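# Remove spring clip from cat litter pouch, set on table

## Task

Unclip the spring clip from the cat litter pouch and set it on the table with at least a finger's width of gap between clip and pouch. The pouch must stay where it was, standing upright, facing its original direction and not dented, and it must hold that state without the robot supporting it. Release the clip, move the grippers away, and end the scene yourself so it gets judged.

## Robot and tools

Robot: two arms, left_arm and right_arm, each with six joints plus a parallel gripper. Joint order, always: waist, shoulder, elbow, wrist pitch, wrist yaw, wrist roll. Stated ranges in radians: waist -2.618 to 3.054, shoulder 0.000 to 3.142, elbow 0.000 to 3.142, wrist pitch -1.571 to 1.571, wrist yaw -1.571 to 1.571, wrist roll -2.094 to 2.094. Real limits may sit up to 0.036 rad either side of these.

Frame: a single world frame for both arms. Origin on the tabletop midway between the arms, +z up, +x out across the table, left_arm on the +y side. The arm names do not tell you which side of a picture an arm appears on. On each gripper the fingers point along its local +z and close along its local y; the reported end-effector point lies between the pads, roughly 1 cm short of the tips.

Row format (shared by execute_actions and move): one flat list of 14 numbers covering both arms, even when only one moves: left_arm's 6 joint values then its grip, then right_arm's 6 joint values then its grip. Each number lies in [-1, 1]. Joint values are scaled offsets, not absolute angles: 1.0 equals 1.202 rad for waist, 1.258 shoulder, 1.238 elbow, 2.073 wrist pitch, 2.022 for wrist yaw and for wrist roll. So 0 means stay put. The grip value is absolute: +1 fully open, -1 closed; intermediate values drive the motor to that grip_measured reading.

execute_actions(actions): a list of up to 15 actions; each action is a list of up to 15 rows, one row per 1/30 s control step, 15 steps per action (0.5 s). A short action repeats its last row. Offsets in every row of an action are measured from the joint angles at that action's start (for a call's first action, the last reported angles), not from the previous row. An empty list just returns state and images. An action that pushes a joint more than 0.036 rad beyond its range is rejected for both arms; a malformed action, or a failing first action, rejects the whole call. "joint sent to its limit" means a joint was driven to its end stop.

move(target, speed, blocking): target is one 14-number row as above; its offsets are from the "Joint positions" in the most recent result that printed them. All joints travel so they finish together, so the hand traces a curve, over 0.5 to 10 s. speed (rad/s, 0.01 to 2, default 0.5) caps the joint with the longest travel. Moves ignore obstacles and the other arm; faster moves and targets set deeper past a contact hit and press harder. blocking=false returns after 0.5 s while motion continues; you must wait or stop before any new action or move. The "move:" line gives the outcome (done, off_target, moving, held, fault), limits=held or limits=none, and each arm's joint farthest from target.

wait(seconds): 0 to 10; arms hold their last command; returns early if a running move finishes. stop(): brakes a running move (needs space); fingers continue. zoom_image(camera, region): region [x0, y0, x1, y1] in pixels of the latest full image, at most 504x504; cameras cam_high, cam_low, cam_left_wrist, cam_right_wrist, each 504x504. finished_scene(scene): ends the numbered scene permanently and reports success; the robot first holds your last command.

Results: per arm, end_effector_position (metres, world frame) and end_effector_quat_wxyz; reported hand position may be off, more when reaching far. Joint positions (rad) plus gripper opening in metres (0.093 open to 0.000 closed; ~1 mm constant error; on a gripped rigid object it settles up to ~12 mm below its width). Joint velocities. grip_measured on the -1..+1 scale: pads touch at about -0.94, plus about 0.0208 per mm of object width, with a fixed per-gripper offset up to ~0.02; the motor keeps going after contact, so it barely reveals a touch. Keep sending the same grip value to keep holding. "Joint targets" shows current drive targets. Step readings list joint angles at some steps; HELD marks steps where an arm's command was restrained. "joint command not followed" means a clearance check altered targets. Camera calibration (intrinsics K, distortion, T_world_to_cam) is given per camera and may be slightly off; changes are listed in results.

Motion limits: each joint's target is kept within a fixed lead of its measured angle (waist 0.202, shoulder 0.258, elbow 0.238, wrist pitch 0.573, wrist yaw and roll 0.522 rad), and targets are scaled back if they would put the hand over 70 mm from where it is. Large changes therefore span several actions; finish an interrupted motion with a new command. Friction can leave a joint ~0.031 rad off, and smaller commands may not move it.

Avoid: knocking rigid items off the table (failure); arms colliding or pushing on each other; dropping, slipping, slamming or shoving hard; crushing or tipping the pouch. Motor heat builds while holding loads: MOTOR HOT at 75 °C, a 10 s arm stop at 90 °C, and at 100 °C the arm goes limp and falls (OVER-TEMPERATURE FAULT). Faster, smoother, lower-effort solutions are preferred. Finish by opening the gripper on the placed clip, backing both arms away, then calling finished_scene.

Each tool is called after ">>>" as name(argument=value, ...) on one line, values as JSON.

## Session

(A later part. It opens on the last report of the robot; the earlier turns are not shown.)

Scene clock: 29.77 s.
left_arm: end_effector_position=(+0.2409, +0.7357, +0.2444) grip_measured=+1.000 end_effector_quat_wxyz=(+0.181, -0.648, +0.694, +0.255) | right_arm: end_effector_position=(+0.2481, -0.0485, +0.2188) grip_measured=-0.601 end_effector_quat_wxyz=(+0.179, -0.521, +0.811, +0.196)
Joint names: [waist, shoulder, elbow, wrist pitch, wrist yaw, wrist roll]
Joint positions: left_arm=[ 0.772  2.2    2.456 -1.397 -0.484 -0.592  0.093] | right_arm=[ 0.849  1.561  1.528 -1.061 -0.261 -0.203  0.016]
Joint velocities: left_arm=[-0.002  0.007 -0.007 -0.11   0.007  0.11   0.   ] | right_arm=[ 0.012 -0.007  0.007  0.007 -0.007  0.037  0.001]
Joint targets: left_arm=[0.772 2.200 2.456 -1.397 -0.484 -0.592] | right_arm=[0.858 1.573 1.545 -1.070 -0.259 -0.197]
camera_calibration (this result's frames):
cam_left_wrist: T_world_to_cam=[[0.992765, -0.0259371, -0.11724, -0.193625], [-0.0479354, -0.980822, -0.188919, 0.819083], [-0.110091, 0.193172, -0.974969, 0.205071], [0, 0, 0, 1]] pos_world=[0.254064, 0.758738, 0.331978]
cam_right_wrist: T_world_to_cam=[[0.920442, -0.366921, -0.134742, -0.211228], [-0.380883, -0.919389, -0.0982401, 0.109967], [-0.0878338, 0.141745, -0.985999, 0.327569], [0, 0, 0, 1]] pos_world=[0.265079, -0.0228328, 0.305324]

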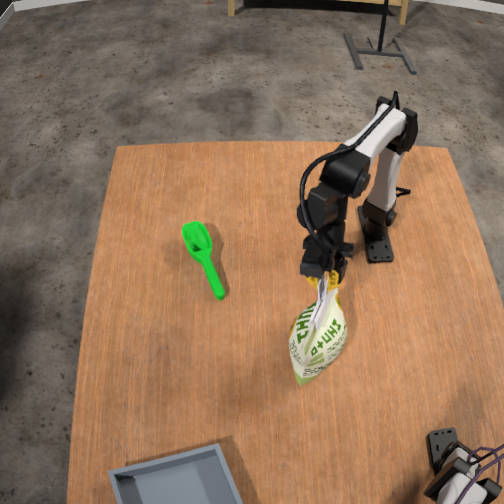

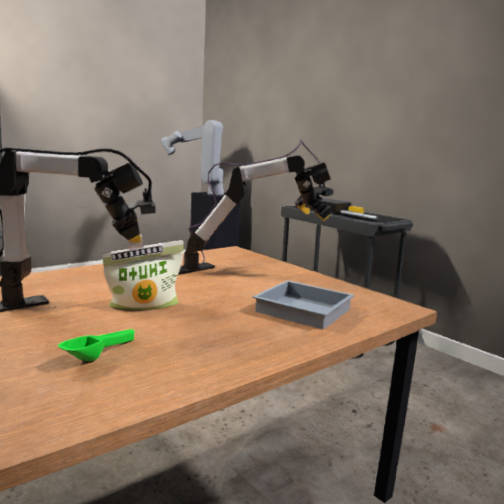

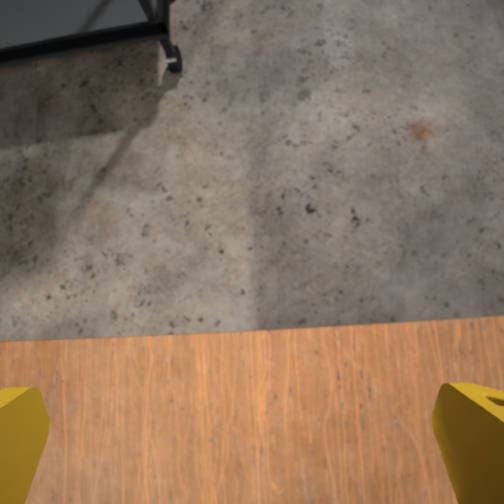

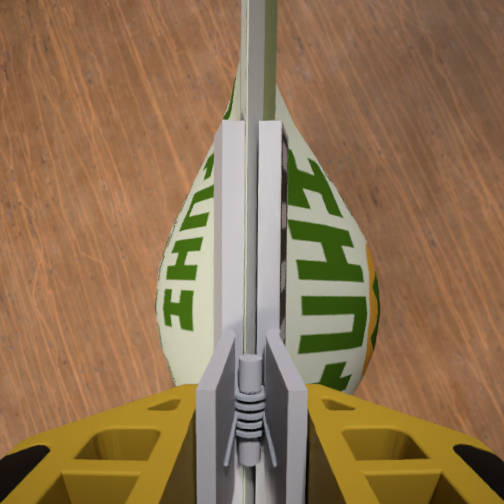

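>>> move(target=[0,0,0,0,0,0,1, 0.0075,0.0465,0.1857,-0.0851,0.001,0.003,-0.65], speed=0.22)

Scene clock: 32.93 s.
left_arm: end_effector_position=(+0.2409, +0.7357, +0.2444) grip_measured=+1.000 end_effector_quat_wxyz=(+0.181, -0.648, +0.694, +0.255) | right_arm: end_effector_position=(+0.2470, -0.0502, +0.2583) grip_measured=-0.637 end_effector_quat_wxyz=(+0.177, -0.521, +0.812, +0.195)
Joint names: [waist, shoulder, elbow, wrist pitch, wrist yaw, wrist roll]
Joint positions: left_arm=[ 0.772  2.2    2.456 -1.397 -0.484 -0.592  0.093] | right_arm=[ 0.849  1.604  1.737 -1.233 -0.259 -0.203  0.015]
Joint velocities: left_arm=[ 0.002 -0.002 -0.002 -0.022  0.037 -0.022  0.   ] | right_arm=[-0.002  0.012  0.002 -0.022  0.007 -0.007  0.   ]
Joint targets: left_arm=[0.772 2.200 2.456 -1.397 -0.484 -0.592] | right_arm=[0.858 1.620 1.757 -1.237 -0.258 -0.197]
move: off_target (right_arm); limits=none; left_arm: farthest joint: the waist, 0.000 radians from its target (0.000 radians at the start); right_arm: farthest joint: the elbow, 0.021 radians from its target (0.230 radians at the start)
camera_calibration (this result's frames):
cam_left_wrist: T_world_to_cam=[[0.992765, -0.0259371, -0.11724, -0.193625], [-0.0479354, -0.980822, -0.188919, 0.819083], [-0.110091, 0.193172, -0.974969, 0.205071], [0, 0, 0, 1]] pos_world=[0.254064, 0.758738, 0.331978]
cam_right_wrist: T_world_to_cam=[[0.919861, -0.368084, -0.13554, -0.205177], [-0.381638, -0.919672, -0.0925004, 0.110569], [-0.0906046, 0.136815, -0.986444, 0.367159], [0, 0, 0, 1]] pos_world=[0.264198, -0.0240677, 0.3446]

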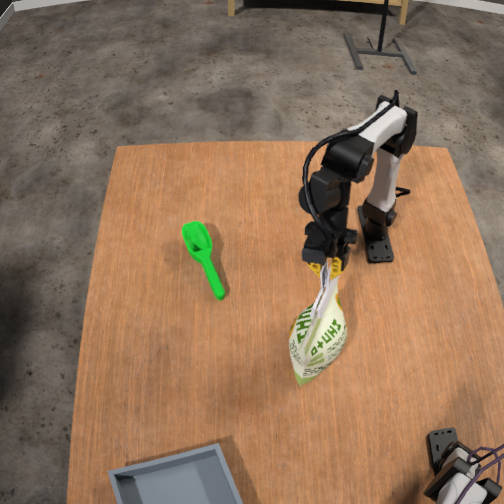

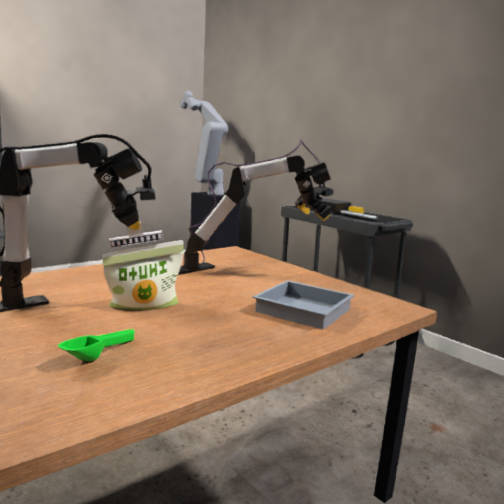

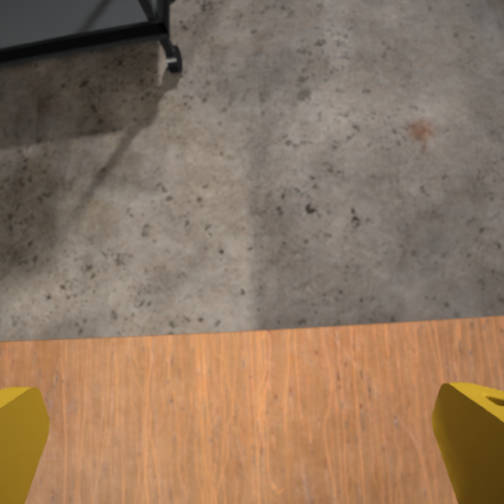

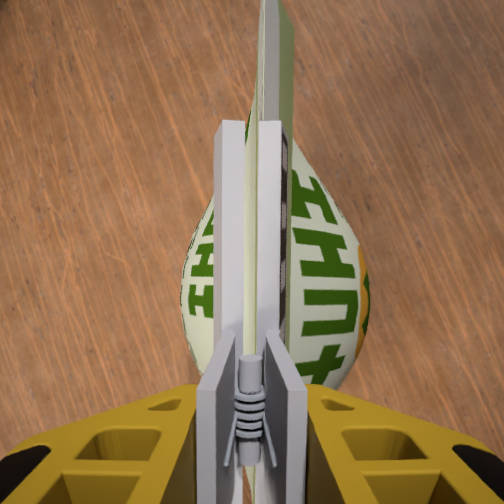

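>>> zoom_image(camera="cam_low", region=[80, 200, 200, 320])

Region (80, 200, 200, 320) of cam_low's 504x504 image, scaled by 4.200, with more detail than that image has.

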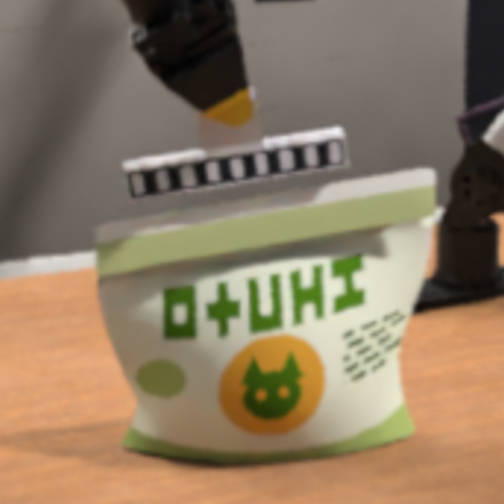

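>>> move(target=[0,0,0,0,0,0,1, 0.5923,0.1430,-0.4402,0.2943,0.1311,0.1034,-0.65], speed=0.6)

Scene clock: 46.70 s.
left_arm: end_effector_position=(+0.2409, +0.7357, +0.2444) grip_measured=+1.000 end_effector_quat_wxyz=(+0.181, -0.648, +0.694, +0.255) | right_arm: end_effector_position=(+0.0362, +0.0348, +0.0620) grip_measured=-0.637 end_effector_quat_wxyz=(-0.125, +0.701, -0.690, -0.127)
Joint names: [waist, shoulder, elbow, wrist pitch, wrist yaw, wrist roll]
Joint positions: left_arm=[ 0.772  2.2    2.456 -1.397 -0.484 -0.592  0.093] | right_arm=[ 1.56   1.778  1.203 -0.638 -0.    -0.     0.015]
Joint velocities: left_arm=[ 0.007 -0.002  0.017 -0.037  0.022  0.037  0.   ] | right_arm=[-0.007 -0.007  0.007 -0.066 -0.007  0.022  0.   ]
Joint targets: left_arm=[0.772 2.200 2.456 -1.397 -0.484 -0.592] | right_arm=[1.561 1.784 1.192 -0.623 0.006 0.006]
move: done; limits=none; left_arm: farthest joint: the waist, 0.000 radians from its target (0.000 radians at the start); right_arm: farthest joint: the wrist pitch, 0.015 radians from its target (0.611 radians at the start)
camera_calibration (this result's frames):
cam_left_wrist: T_world_to_cam=[[0.992765, -0.0259371, -0.11724, -0.193625], [-0.0479354, -0.980822, -0.188919, 0.819083], [-0.110091, 0.193172, -0.974969, 0.205071], [0, 0, 0, 1]] pos_world=[0.254064, 0.758738, 0.331978]
cam_right_wrist: T_world_to_cam=[[0.999552, 0.0294446, -0.00541601, -0.0313733], [0.0297434, -0.997273, 0.0675371, 0.0680169], [-0.00341264, -0.0676679, -0.997702, 0.147485], [0, 0, 0, 1]] pos_world=[0.0298395, 0.0787352, 0.142383]

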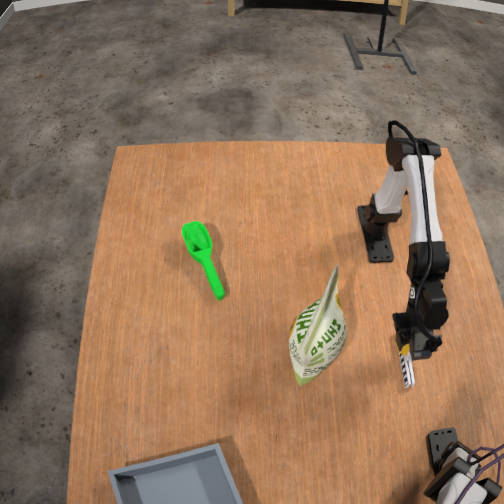

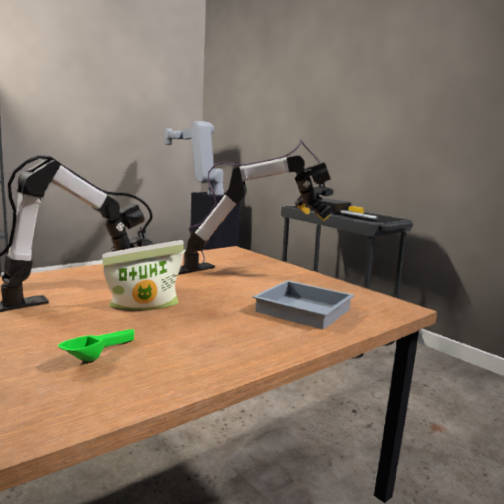

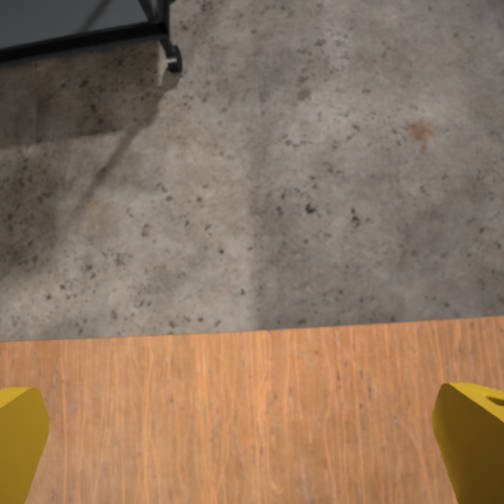

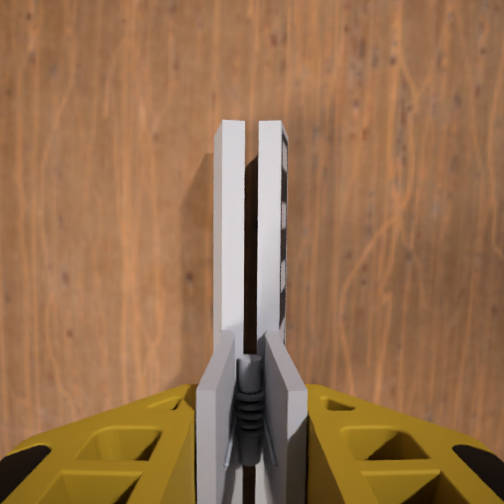

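>>> zoom_image(camera="cam_right_wrist", region=[180, 100, 320, 200])

>>> zoom_image(camera="cam_high", region=[370, 300, 470, 400])

Region (180, 100, 320, 200) of cam_right_wrist's 504x504 image, scaled by 3.600, with more detail than that image has; it fills the top 360 rows of this view, and the rest is white.

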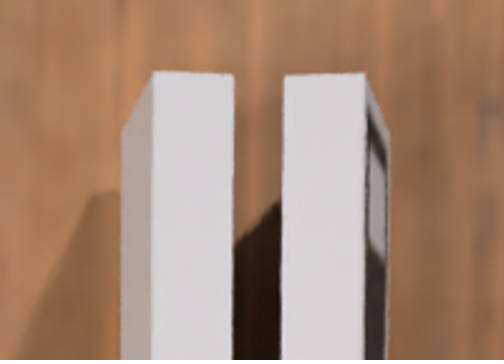

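Region (370, 300, 470, 400) of cam_high's 504x504 image, scaled by 5.040, with more detail than that image has.

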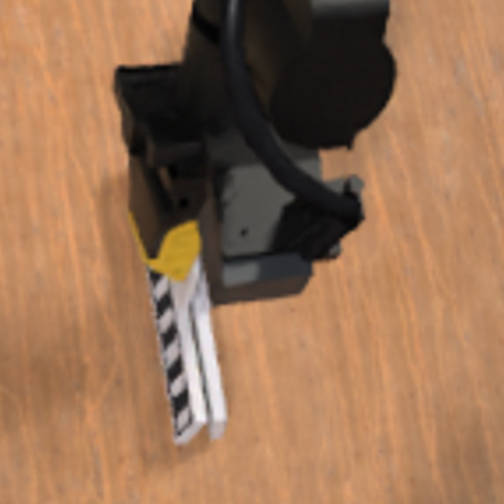

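>>> move(target=[0,0,0,0,0,0,1, 0.0,0.0493,0.0,0.0386,0.003,0.003,-0.65], speed=0.1)

Scene clock: 49.53 s.
left_arm: end_effector_position=(+0.2409, +0.7357, +0.2444) grip_measured=+1.000 end_effector_quat_wxyz=(+0.181, -0.648, +0.694, +0.255) | right_arm: end_effector_position=(+0.0361, +0.0404, +0.0566) grip_measured=-0.637 end_effector_quat_wxyz=(-0.128, +0.701, -0.690, -0.130)
Joint names: [waist, shoulder, elbow, wrist pitch, wrist yaw, wrist roll]
Joint positions: left_arm=[ 0.772  2.2    2.456 -1.397 -0.484 -0.592  0.093] | right_arm=[ 1.56   1.799  1.203 -0.608 -0.     0.     0.015]
Joint velocities: left_arm=[-0.007  0.002 -0.022 -0.022 -0.007  0.007  0.   ] | right_arm=[-0.002 -0.002  0.007 -0.007  0.051  0.037  0.   ]
Joint targets: left_arm=[0.772 2.200 2.456 -1.397 -0.484 -0.592] | right_arm=[1.560 1.840 1.203 -0.558 0.005 0.006]
move: off_target (right_arm); limits=none; left_arm: farthest joint: the waist, 0.000 radians from its target (0.000 radians at the start); right_arm: farthest joint: the wrist pitch, 0.050 radians from its target (0.080 radians at the start)
camera_calibration (this result's frames):
cam_left_wrist: T_world_to_cam=[[0.992765, -0.0259371, -0.11724, -0.193625], [-0.0479354, -0.980822, -0.188919, 0.819083], [-0.110091, 0.193172, -0.974969, 0.205071], [0, 0, 0, 1]] pos_world=[0.254064, 0.758738, 0.331978]
cam_right_wrist: T_world_to_cam=[[0.999561, 0.0291356, -0.00543336, -0.0314658], [0.0294049, -0.997838, 0.0587798, 0.0745075], [-0.00370903, -0.0589137, -0.998256, 0.142142], [0, 0, 0, 1]] pos_world=[0.0297883, 0.0836373, 0.137343]

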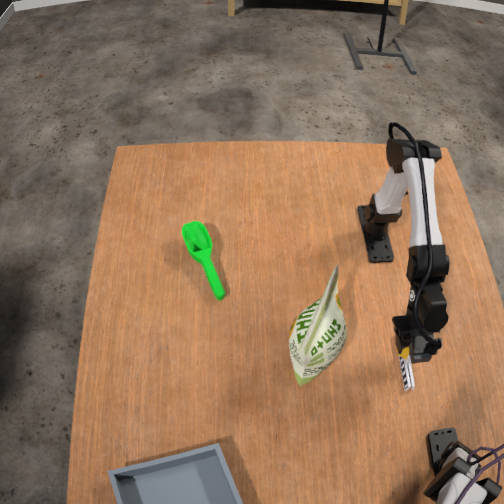

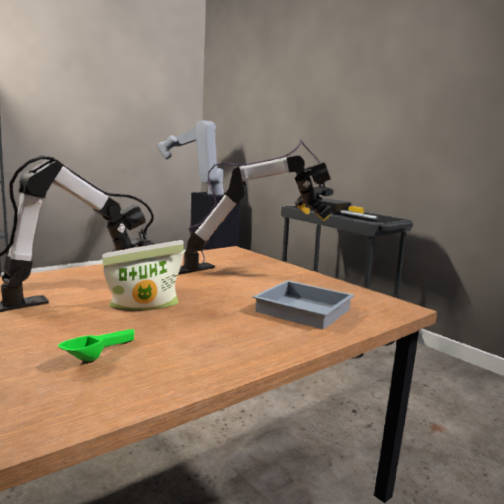

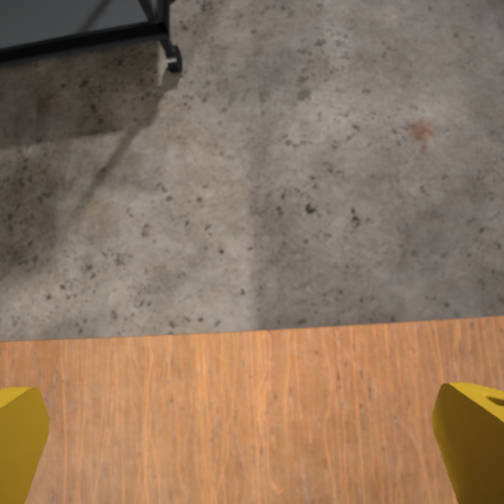

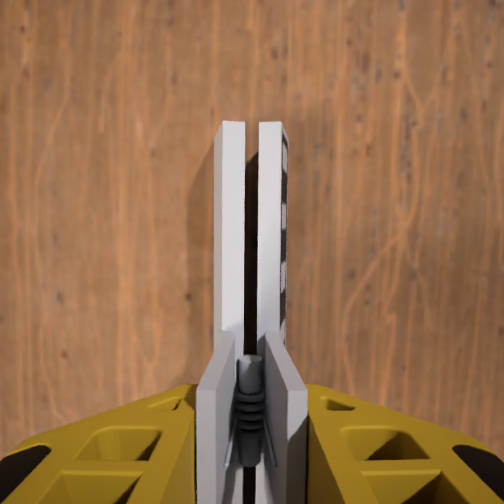

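>>> execute_actions(actions=[[[0,0,0,0,0,0,1,0,0.026,0,0.019,0,0,-0.63],[0,0,0,0,0,0,1,0,0.019,0,0.014,0,0,-0.60],[0,0,0,0,0,0,1,0,0.012,0,0.009,0,0,-0.57],[0,0,0,0,0,0,1,0,0.006,0,0.004,0,0,-0.54],[0,0,0,0,0,0,1,0,0.002,0,0.001,0,0,-0.51],[0,0,0,0,0,0,1,0,0,0,0,0,0,-0.48],[0,0,0,0,0,0,1,0,0,0,0,0,0,-0.45],[0,0,0,0,0,0,1,0,0,0,0,0,0,-0.42],[0,0,0,0,0,0,1,0,0,0,0,0,0,-0.39],[0,0,0,0,0,0,1,0,0,0,0,0,0,-0.36],[0,0,0,0,0,0,1,0,0,0,0,0,0,-0.33],[0,0,0,0,0,0,1,0,0,0,0,0,0,-0.30],[0,0,0,0,0,0,1,0,0,0,0,0,0,-0.26],[0,0,0,0,0,0,1,0,0,0,0,0,0,-0.20],[0,0,0,0,0,0,1,0,0,0,0,0,0,-0.12]]])

Scene clock: 50.93 s.
left_arm: end_effector_position=(+0.2409, +0.7357, +0.2444) grip_measured=+1.000 end_effector_quat_wxyz=(+0.181, -0.648, +0.694, +0.255) | right_arm: end_effector_position=(+0.0371, +0.0402, +0.0565) grip_measured=-0.160 end_effector_quat_wxyz=(-0.130, +0.700, -0.690, -0.128)
Joint names: [waist, shoulder, elbow, wrist pitch, wrist yaw, wrist roll]
Joint positions: left_arm=[ 0.772  2.2    2.456 -1.397 -0.484 -0.592  0.093] | right_arm=[ 1.56   1.799  1.203 -0.609  0.006  0.     0.038]
Joint velocities: left_arm=[-0.007 -0.017 -0.002 -0.007 -0.037  0.11   0.   ] | right_arm=[-0.007  0.017 -0.012  0.022  0.037 -0.022  0.081]
Joint targets: left_arm=[0.772 2.200 2.456 -1.397 -0.484 -0.592] | right_arm=[1.560 1.799 1.203 -0.608 -0.000 0.000]
Step readings (joint positions):
0: left_arm=[0.772 2.200 2.456 -1.397 -0.484 -0.592] | right_arm=[1.560 1.799 1.203 -0.608 -0.000 0.000]
1: left_arm=[0.772 2.200 2.456 -1.397 -0.484 -0.592] | right_arm=[1.560 1.799 1.203 -0.608 -0.000 0.000]
2: left_arm=[0.772 2.200 2.456 -1.397 -0.484 -0.592] | right_arm=[1.560 1.799 1.203 -0.609 -0.000 0.000]
4: left_arm=[0.772 2.200 2.456 -1.397 -0.484 -0.592] | right_arm=[1.560 1.799 1.203 -0.609 0.001 0.000]
8: left_arm=[0.772 2.200 2.456 -1.397 -0.484 -0.592] | right_arm=[1.560 1.799 1.203 -0.609 0.006 0.000]
15: Joint positions above
camera_calibration (this result's frames):
cam_left_wrist: T_world_to_cam=[[0.992765, -0.0259371, -0.11724, -0.193625], [-0.0479354, -0.980822, -0.188919, 0.819083], [-0.110091, 0.193172, -0.974969, 0.205071], [0, 0, 0, 1]] pos_world=[0.254064, 0.758738, 0.331978]
cam_right_wrist: T_world_to_cam=[[0.999637, 0.0269477, 0.000250937, -0.0327267], [0.0268841, -0.997837, 0.0599923, 0.0742648], [0.00186705, -0.0599638, -0.998199, 0.141867], [0, 0, 0, 1]] pos_world=[0.0304534, 0.0834929, 0.137164]

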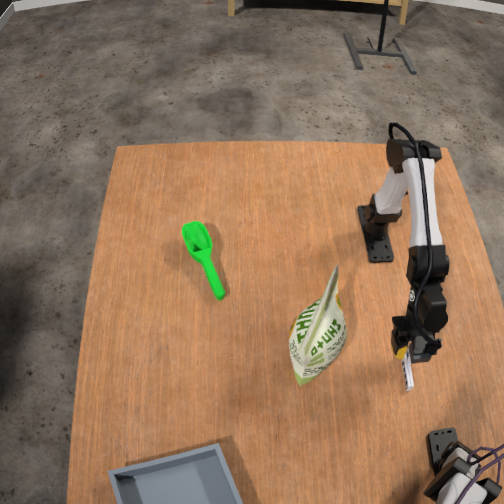

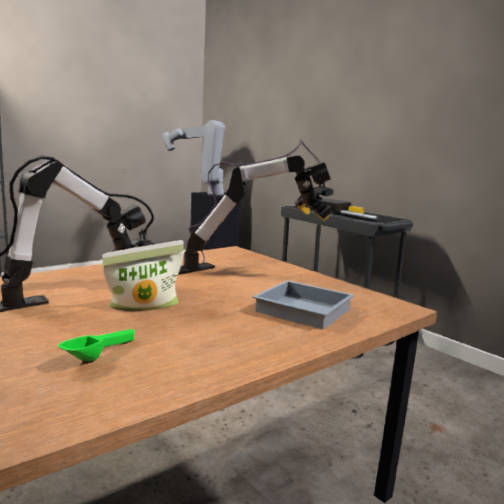

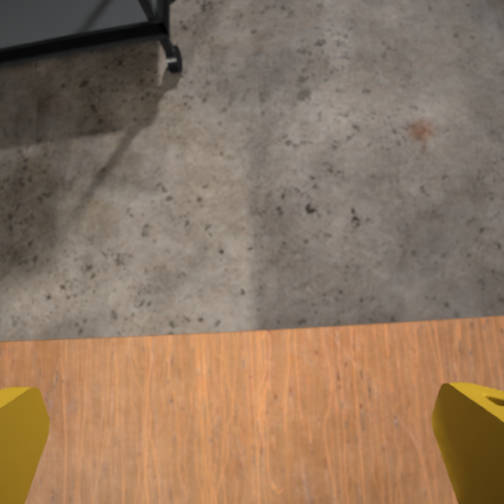

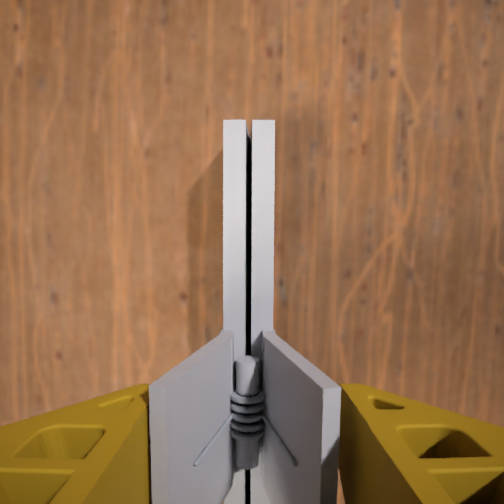

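>>> execute_actions(actions=[])

Scene clock: 51.07 s.
left_arm: end_effector_position=(+0.2409, +0.7357, +0.2444) grip_measured=+1.000 end_effector_quat_wxyz=(+0.181, -0.648, +0.694, +0.255) | right_arm: end_effector_position=(+0.0371, +0.0402, +0.0565) grip_measured=-0.122 end_effector_quat_wxyz=(-0.130, +0.700, -0.690, -0.128)
Joint names: [waist, shoulder, elbow, wrist pitch, wrist yaw, wrist roll]
Joint positions: left_arm=[ 0.772  2.2    2.456 -1.397 -0.484 -0.592  0.093] | right_arm=[ 1.56   1.799  1.203 -0.609  0.006  0.     0.039]
Joint velocities: left_arm=[-0.017  0.002 -0.002 -0.022 -0.007  0.037  0.   ] | right_arm=[-0.017 -0.007 -0.012 -0.037  0.022  0.007  0.001]
Joint targets: left_arm=[0.772 2.200 2.456 -1.397 -0.484 -0.592] | right_arm=[1.560 1.799 1.203 -0.608 -0.000 0.000]
camera_calibration (this result's frames):
cam_left_wrist: T_world_to_cam=[[0.992765, -0.0259371, -0.11724, -0.193625], [-0.0479354, -0.980822, -0.188919, 0.819083], [-0.110091, 0.193172, -0.974969, 0.205071], [0, 0, 0, 1]] pos_world=[0.254064, 0.758738, 0.331978]
cam_right_wrist: T_world_to_cam=[[0.999637, 0.0269477, 0.000250937, -0.0327267], [0.0268841, -0.997837, 0.0599923, 0.0742648], [0.00186705, -0.0599638, -0.998199, 0.141867], [0, 0, 0, 1]] pos_world=[0.0304534, 0.0834929, 0.137164]

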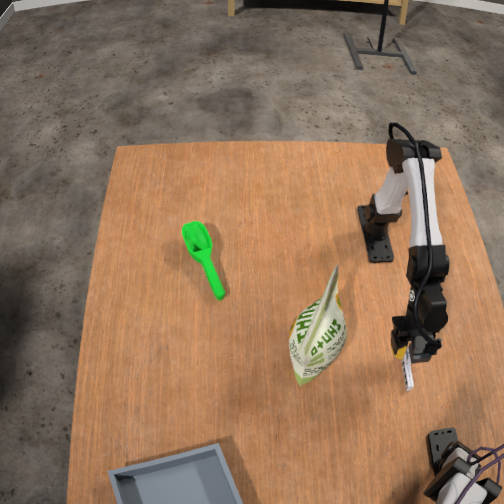

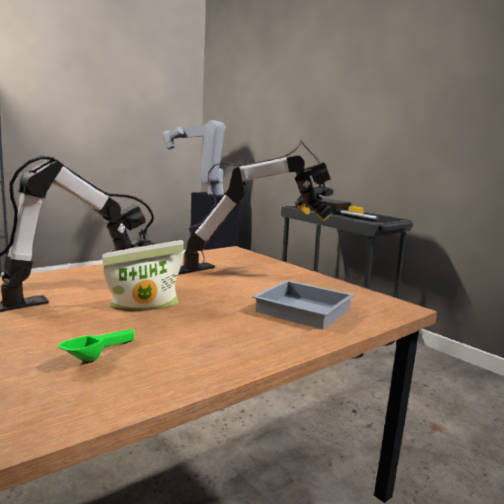

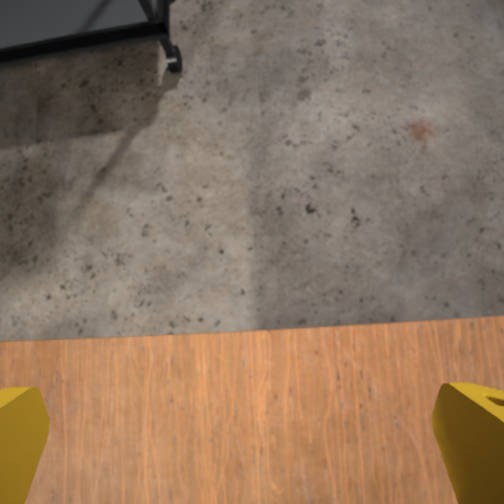

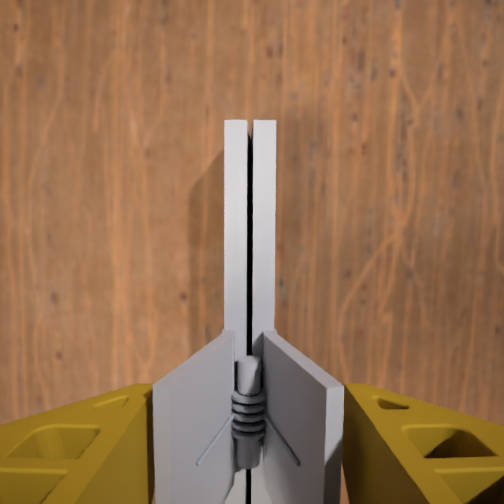

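>>> move(target=[0,0,0,0,0,0,1, 0,-0.42,0,0,0,0,1], speed=0.65)

Scene clock: 52.63 s.
left_arm: end_effector_position=(+0.2409, +0.7357, +0.2444) grip_measured=+1.000 end_effector_quat_wxyz=(+0.181, -0.648, +0.694, +0.255) | right_arm: end_effector_position=(+0.0375, +0.0170, +0.2571) grip_measured=+0.998 end_effector_quat_wxyz=(-0.305, +0.642, -0.633, -0.306)
Joint names: [waist, shoulder, elbow, wrist pitch, wrist yaw, wrist roll]
Joint positions: left_arm=[ 0.772  2.2    2.456 -1.397 -0.484 -0.592  0.093] | right_arm=[ 1.56   1.272  1.203 -0.608  0.006  0.     0.093]
Joint velocities: left_arm=[ 0.007 -0.017 -0.007  0.037 -0.051  0.037  0.   ] | right_arm=[ 0.002  0.007 -0.017 -0.037 -0.11   0.022 -0.   ]
Joint targets: left_arm=[0.772 2.200 2.456 -1.397 -0.484 -0.592] | right_arm=[1.560 1.271 1.203 -0.609 0.006 0.000]
move: done; limits=none; left_arm: farthest joint: the waist, 0.000 radians from its target (0.000 radians at the start); right_arm: farthest joint: the shoulder, 0.001 radians from its target (0.528 radians at the start)
camera_calibration (this result's frames):
cam_left_wrist: T_world_to_cam=[[0.992765, -0.0259371, -0.11724, -0.193625], [-0.0479354, -0.980822, -0.188919, 0.819083], [-0.110091, 0.193172, -0.974969, 0.205071], [0, 0, 0, 1]] pos_world=[0.254064, 0.758738, 0.331978]
cam_right_wrist: T_world_to_cam=[[0.999663, 0.0253085, 0.00580969, -0.0339225], [0.0252057, -0.89199, -0.451353, 0.168861], [-0.00624089, 0.451347, -0.892327, 0.305095], [0, 0, 0, 1]] pos_world=[0.0315589, 0.0137773, 0.348658]

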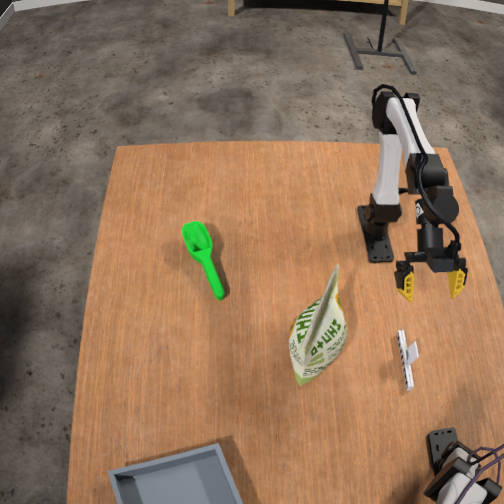

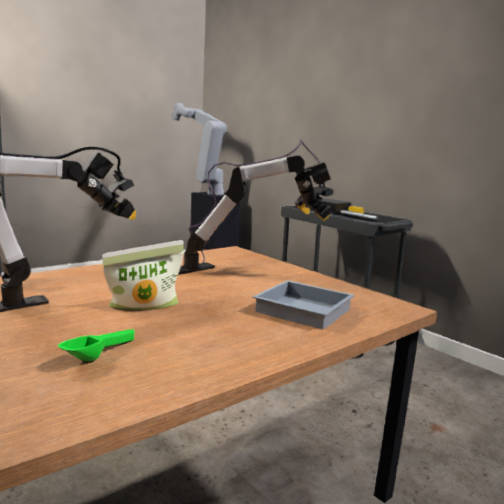

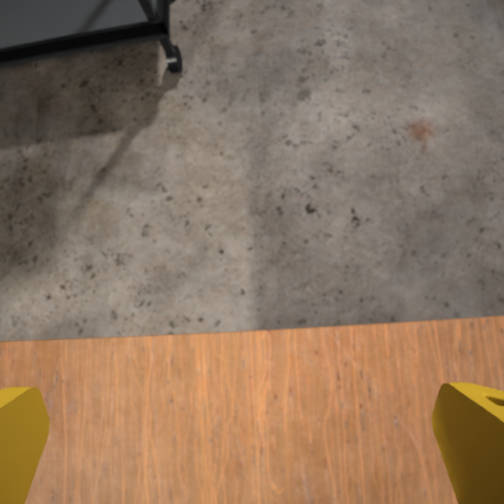

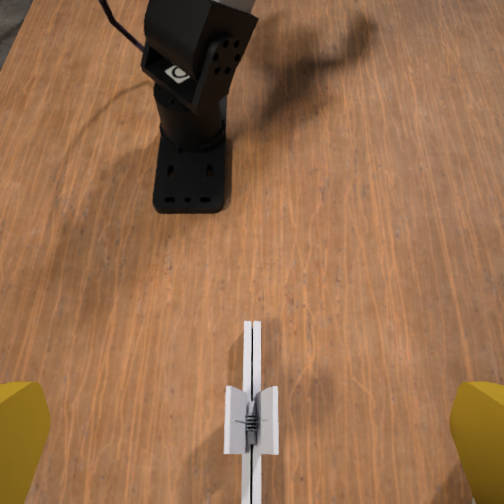

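The clip is standing on the table well away from the pouch. The pouch hasn't moved and the arm is clear.

>>> finished_scene(scene=2)

The scene is finished: the task was done.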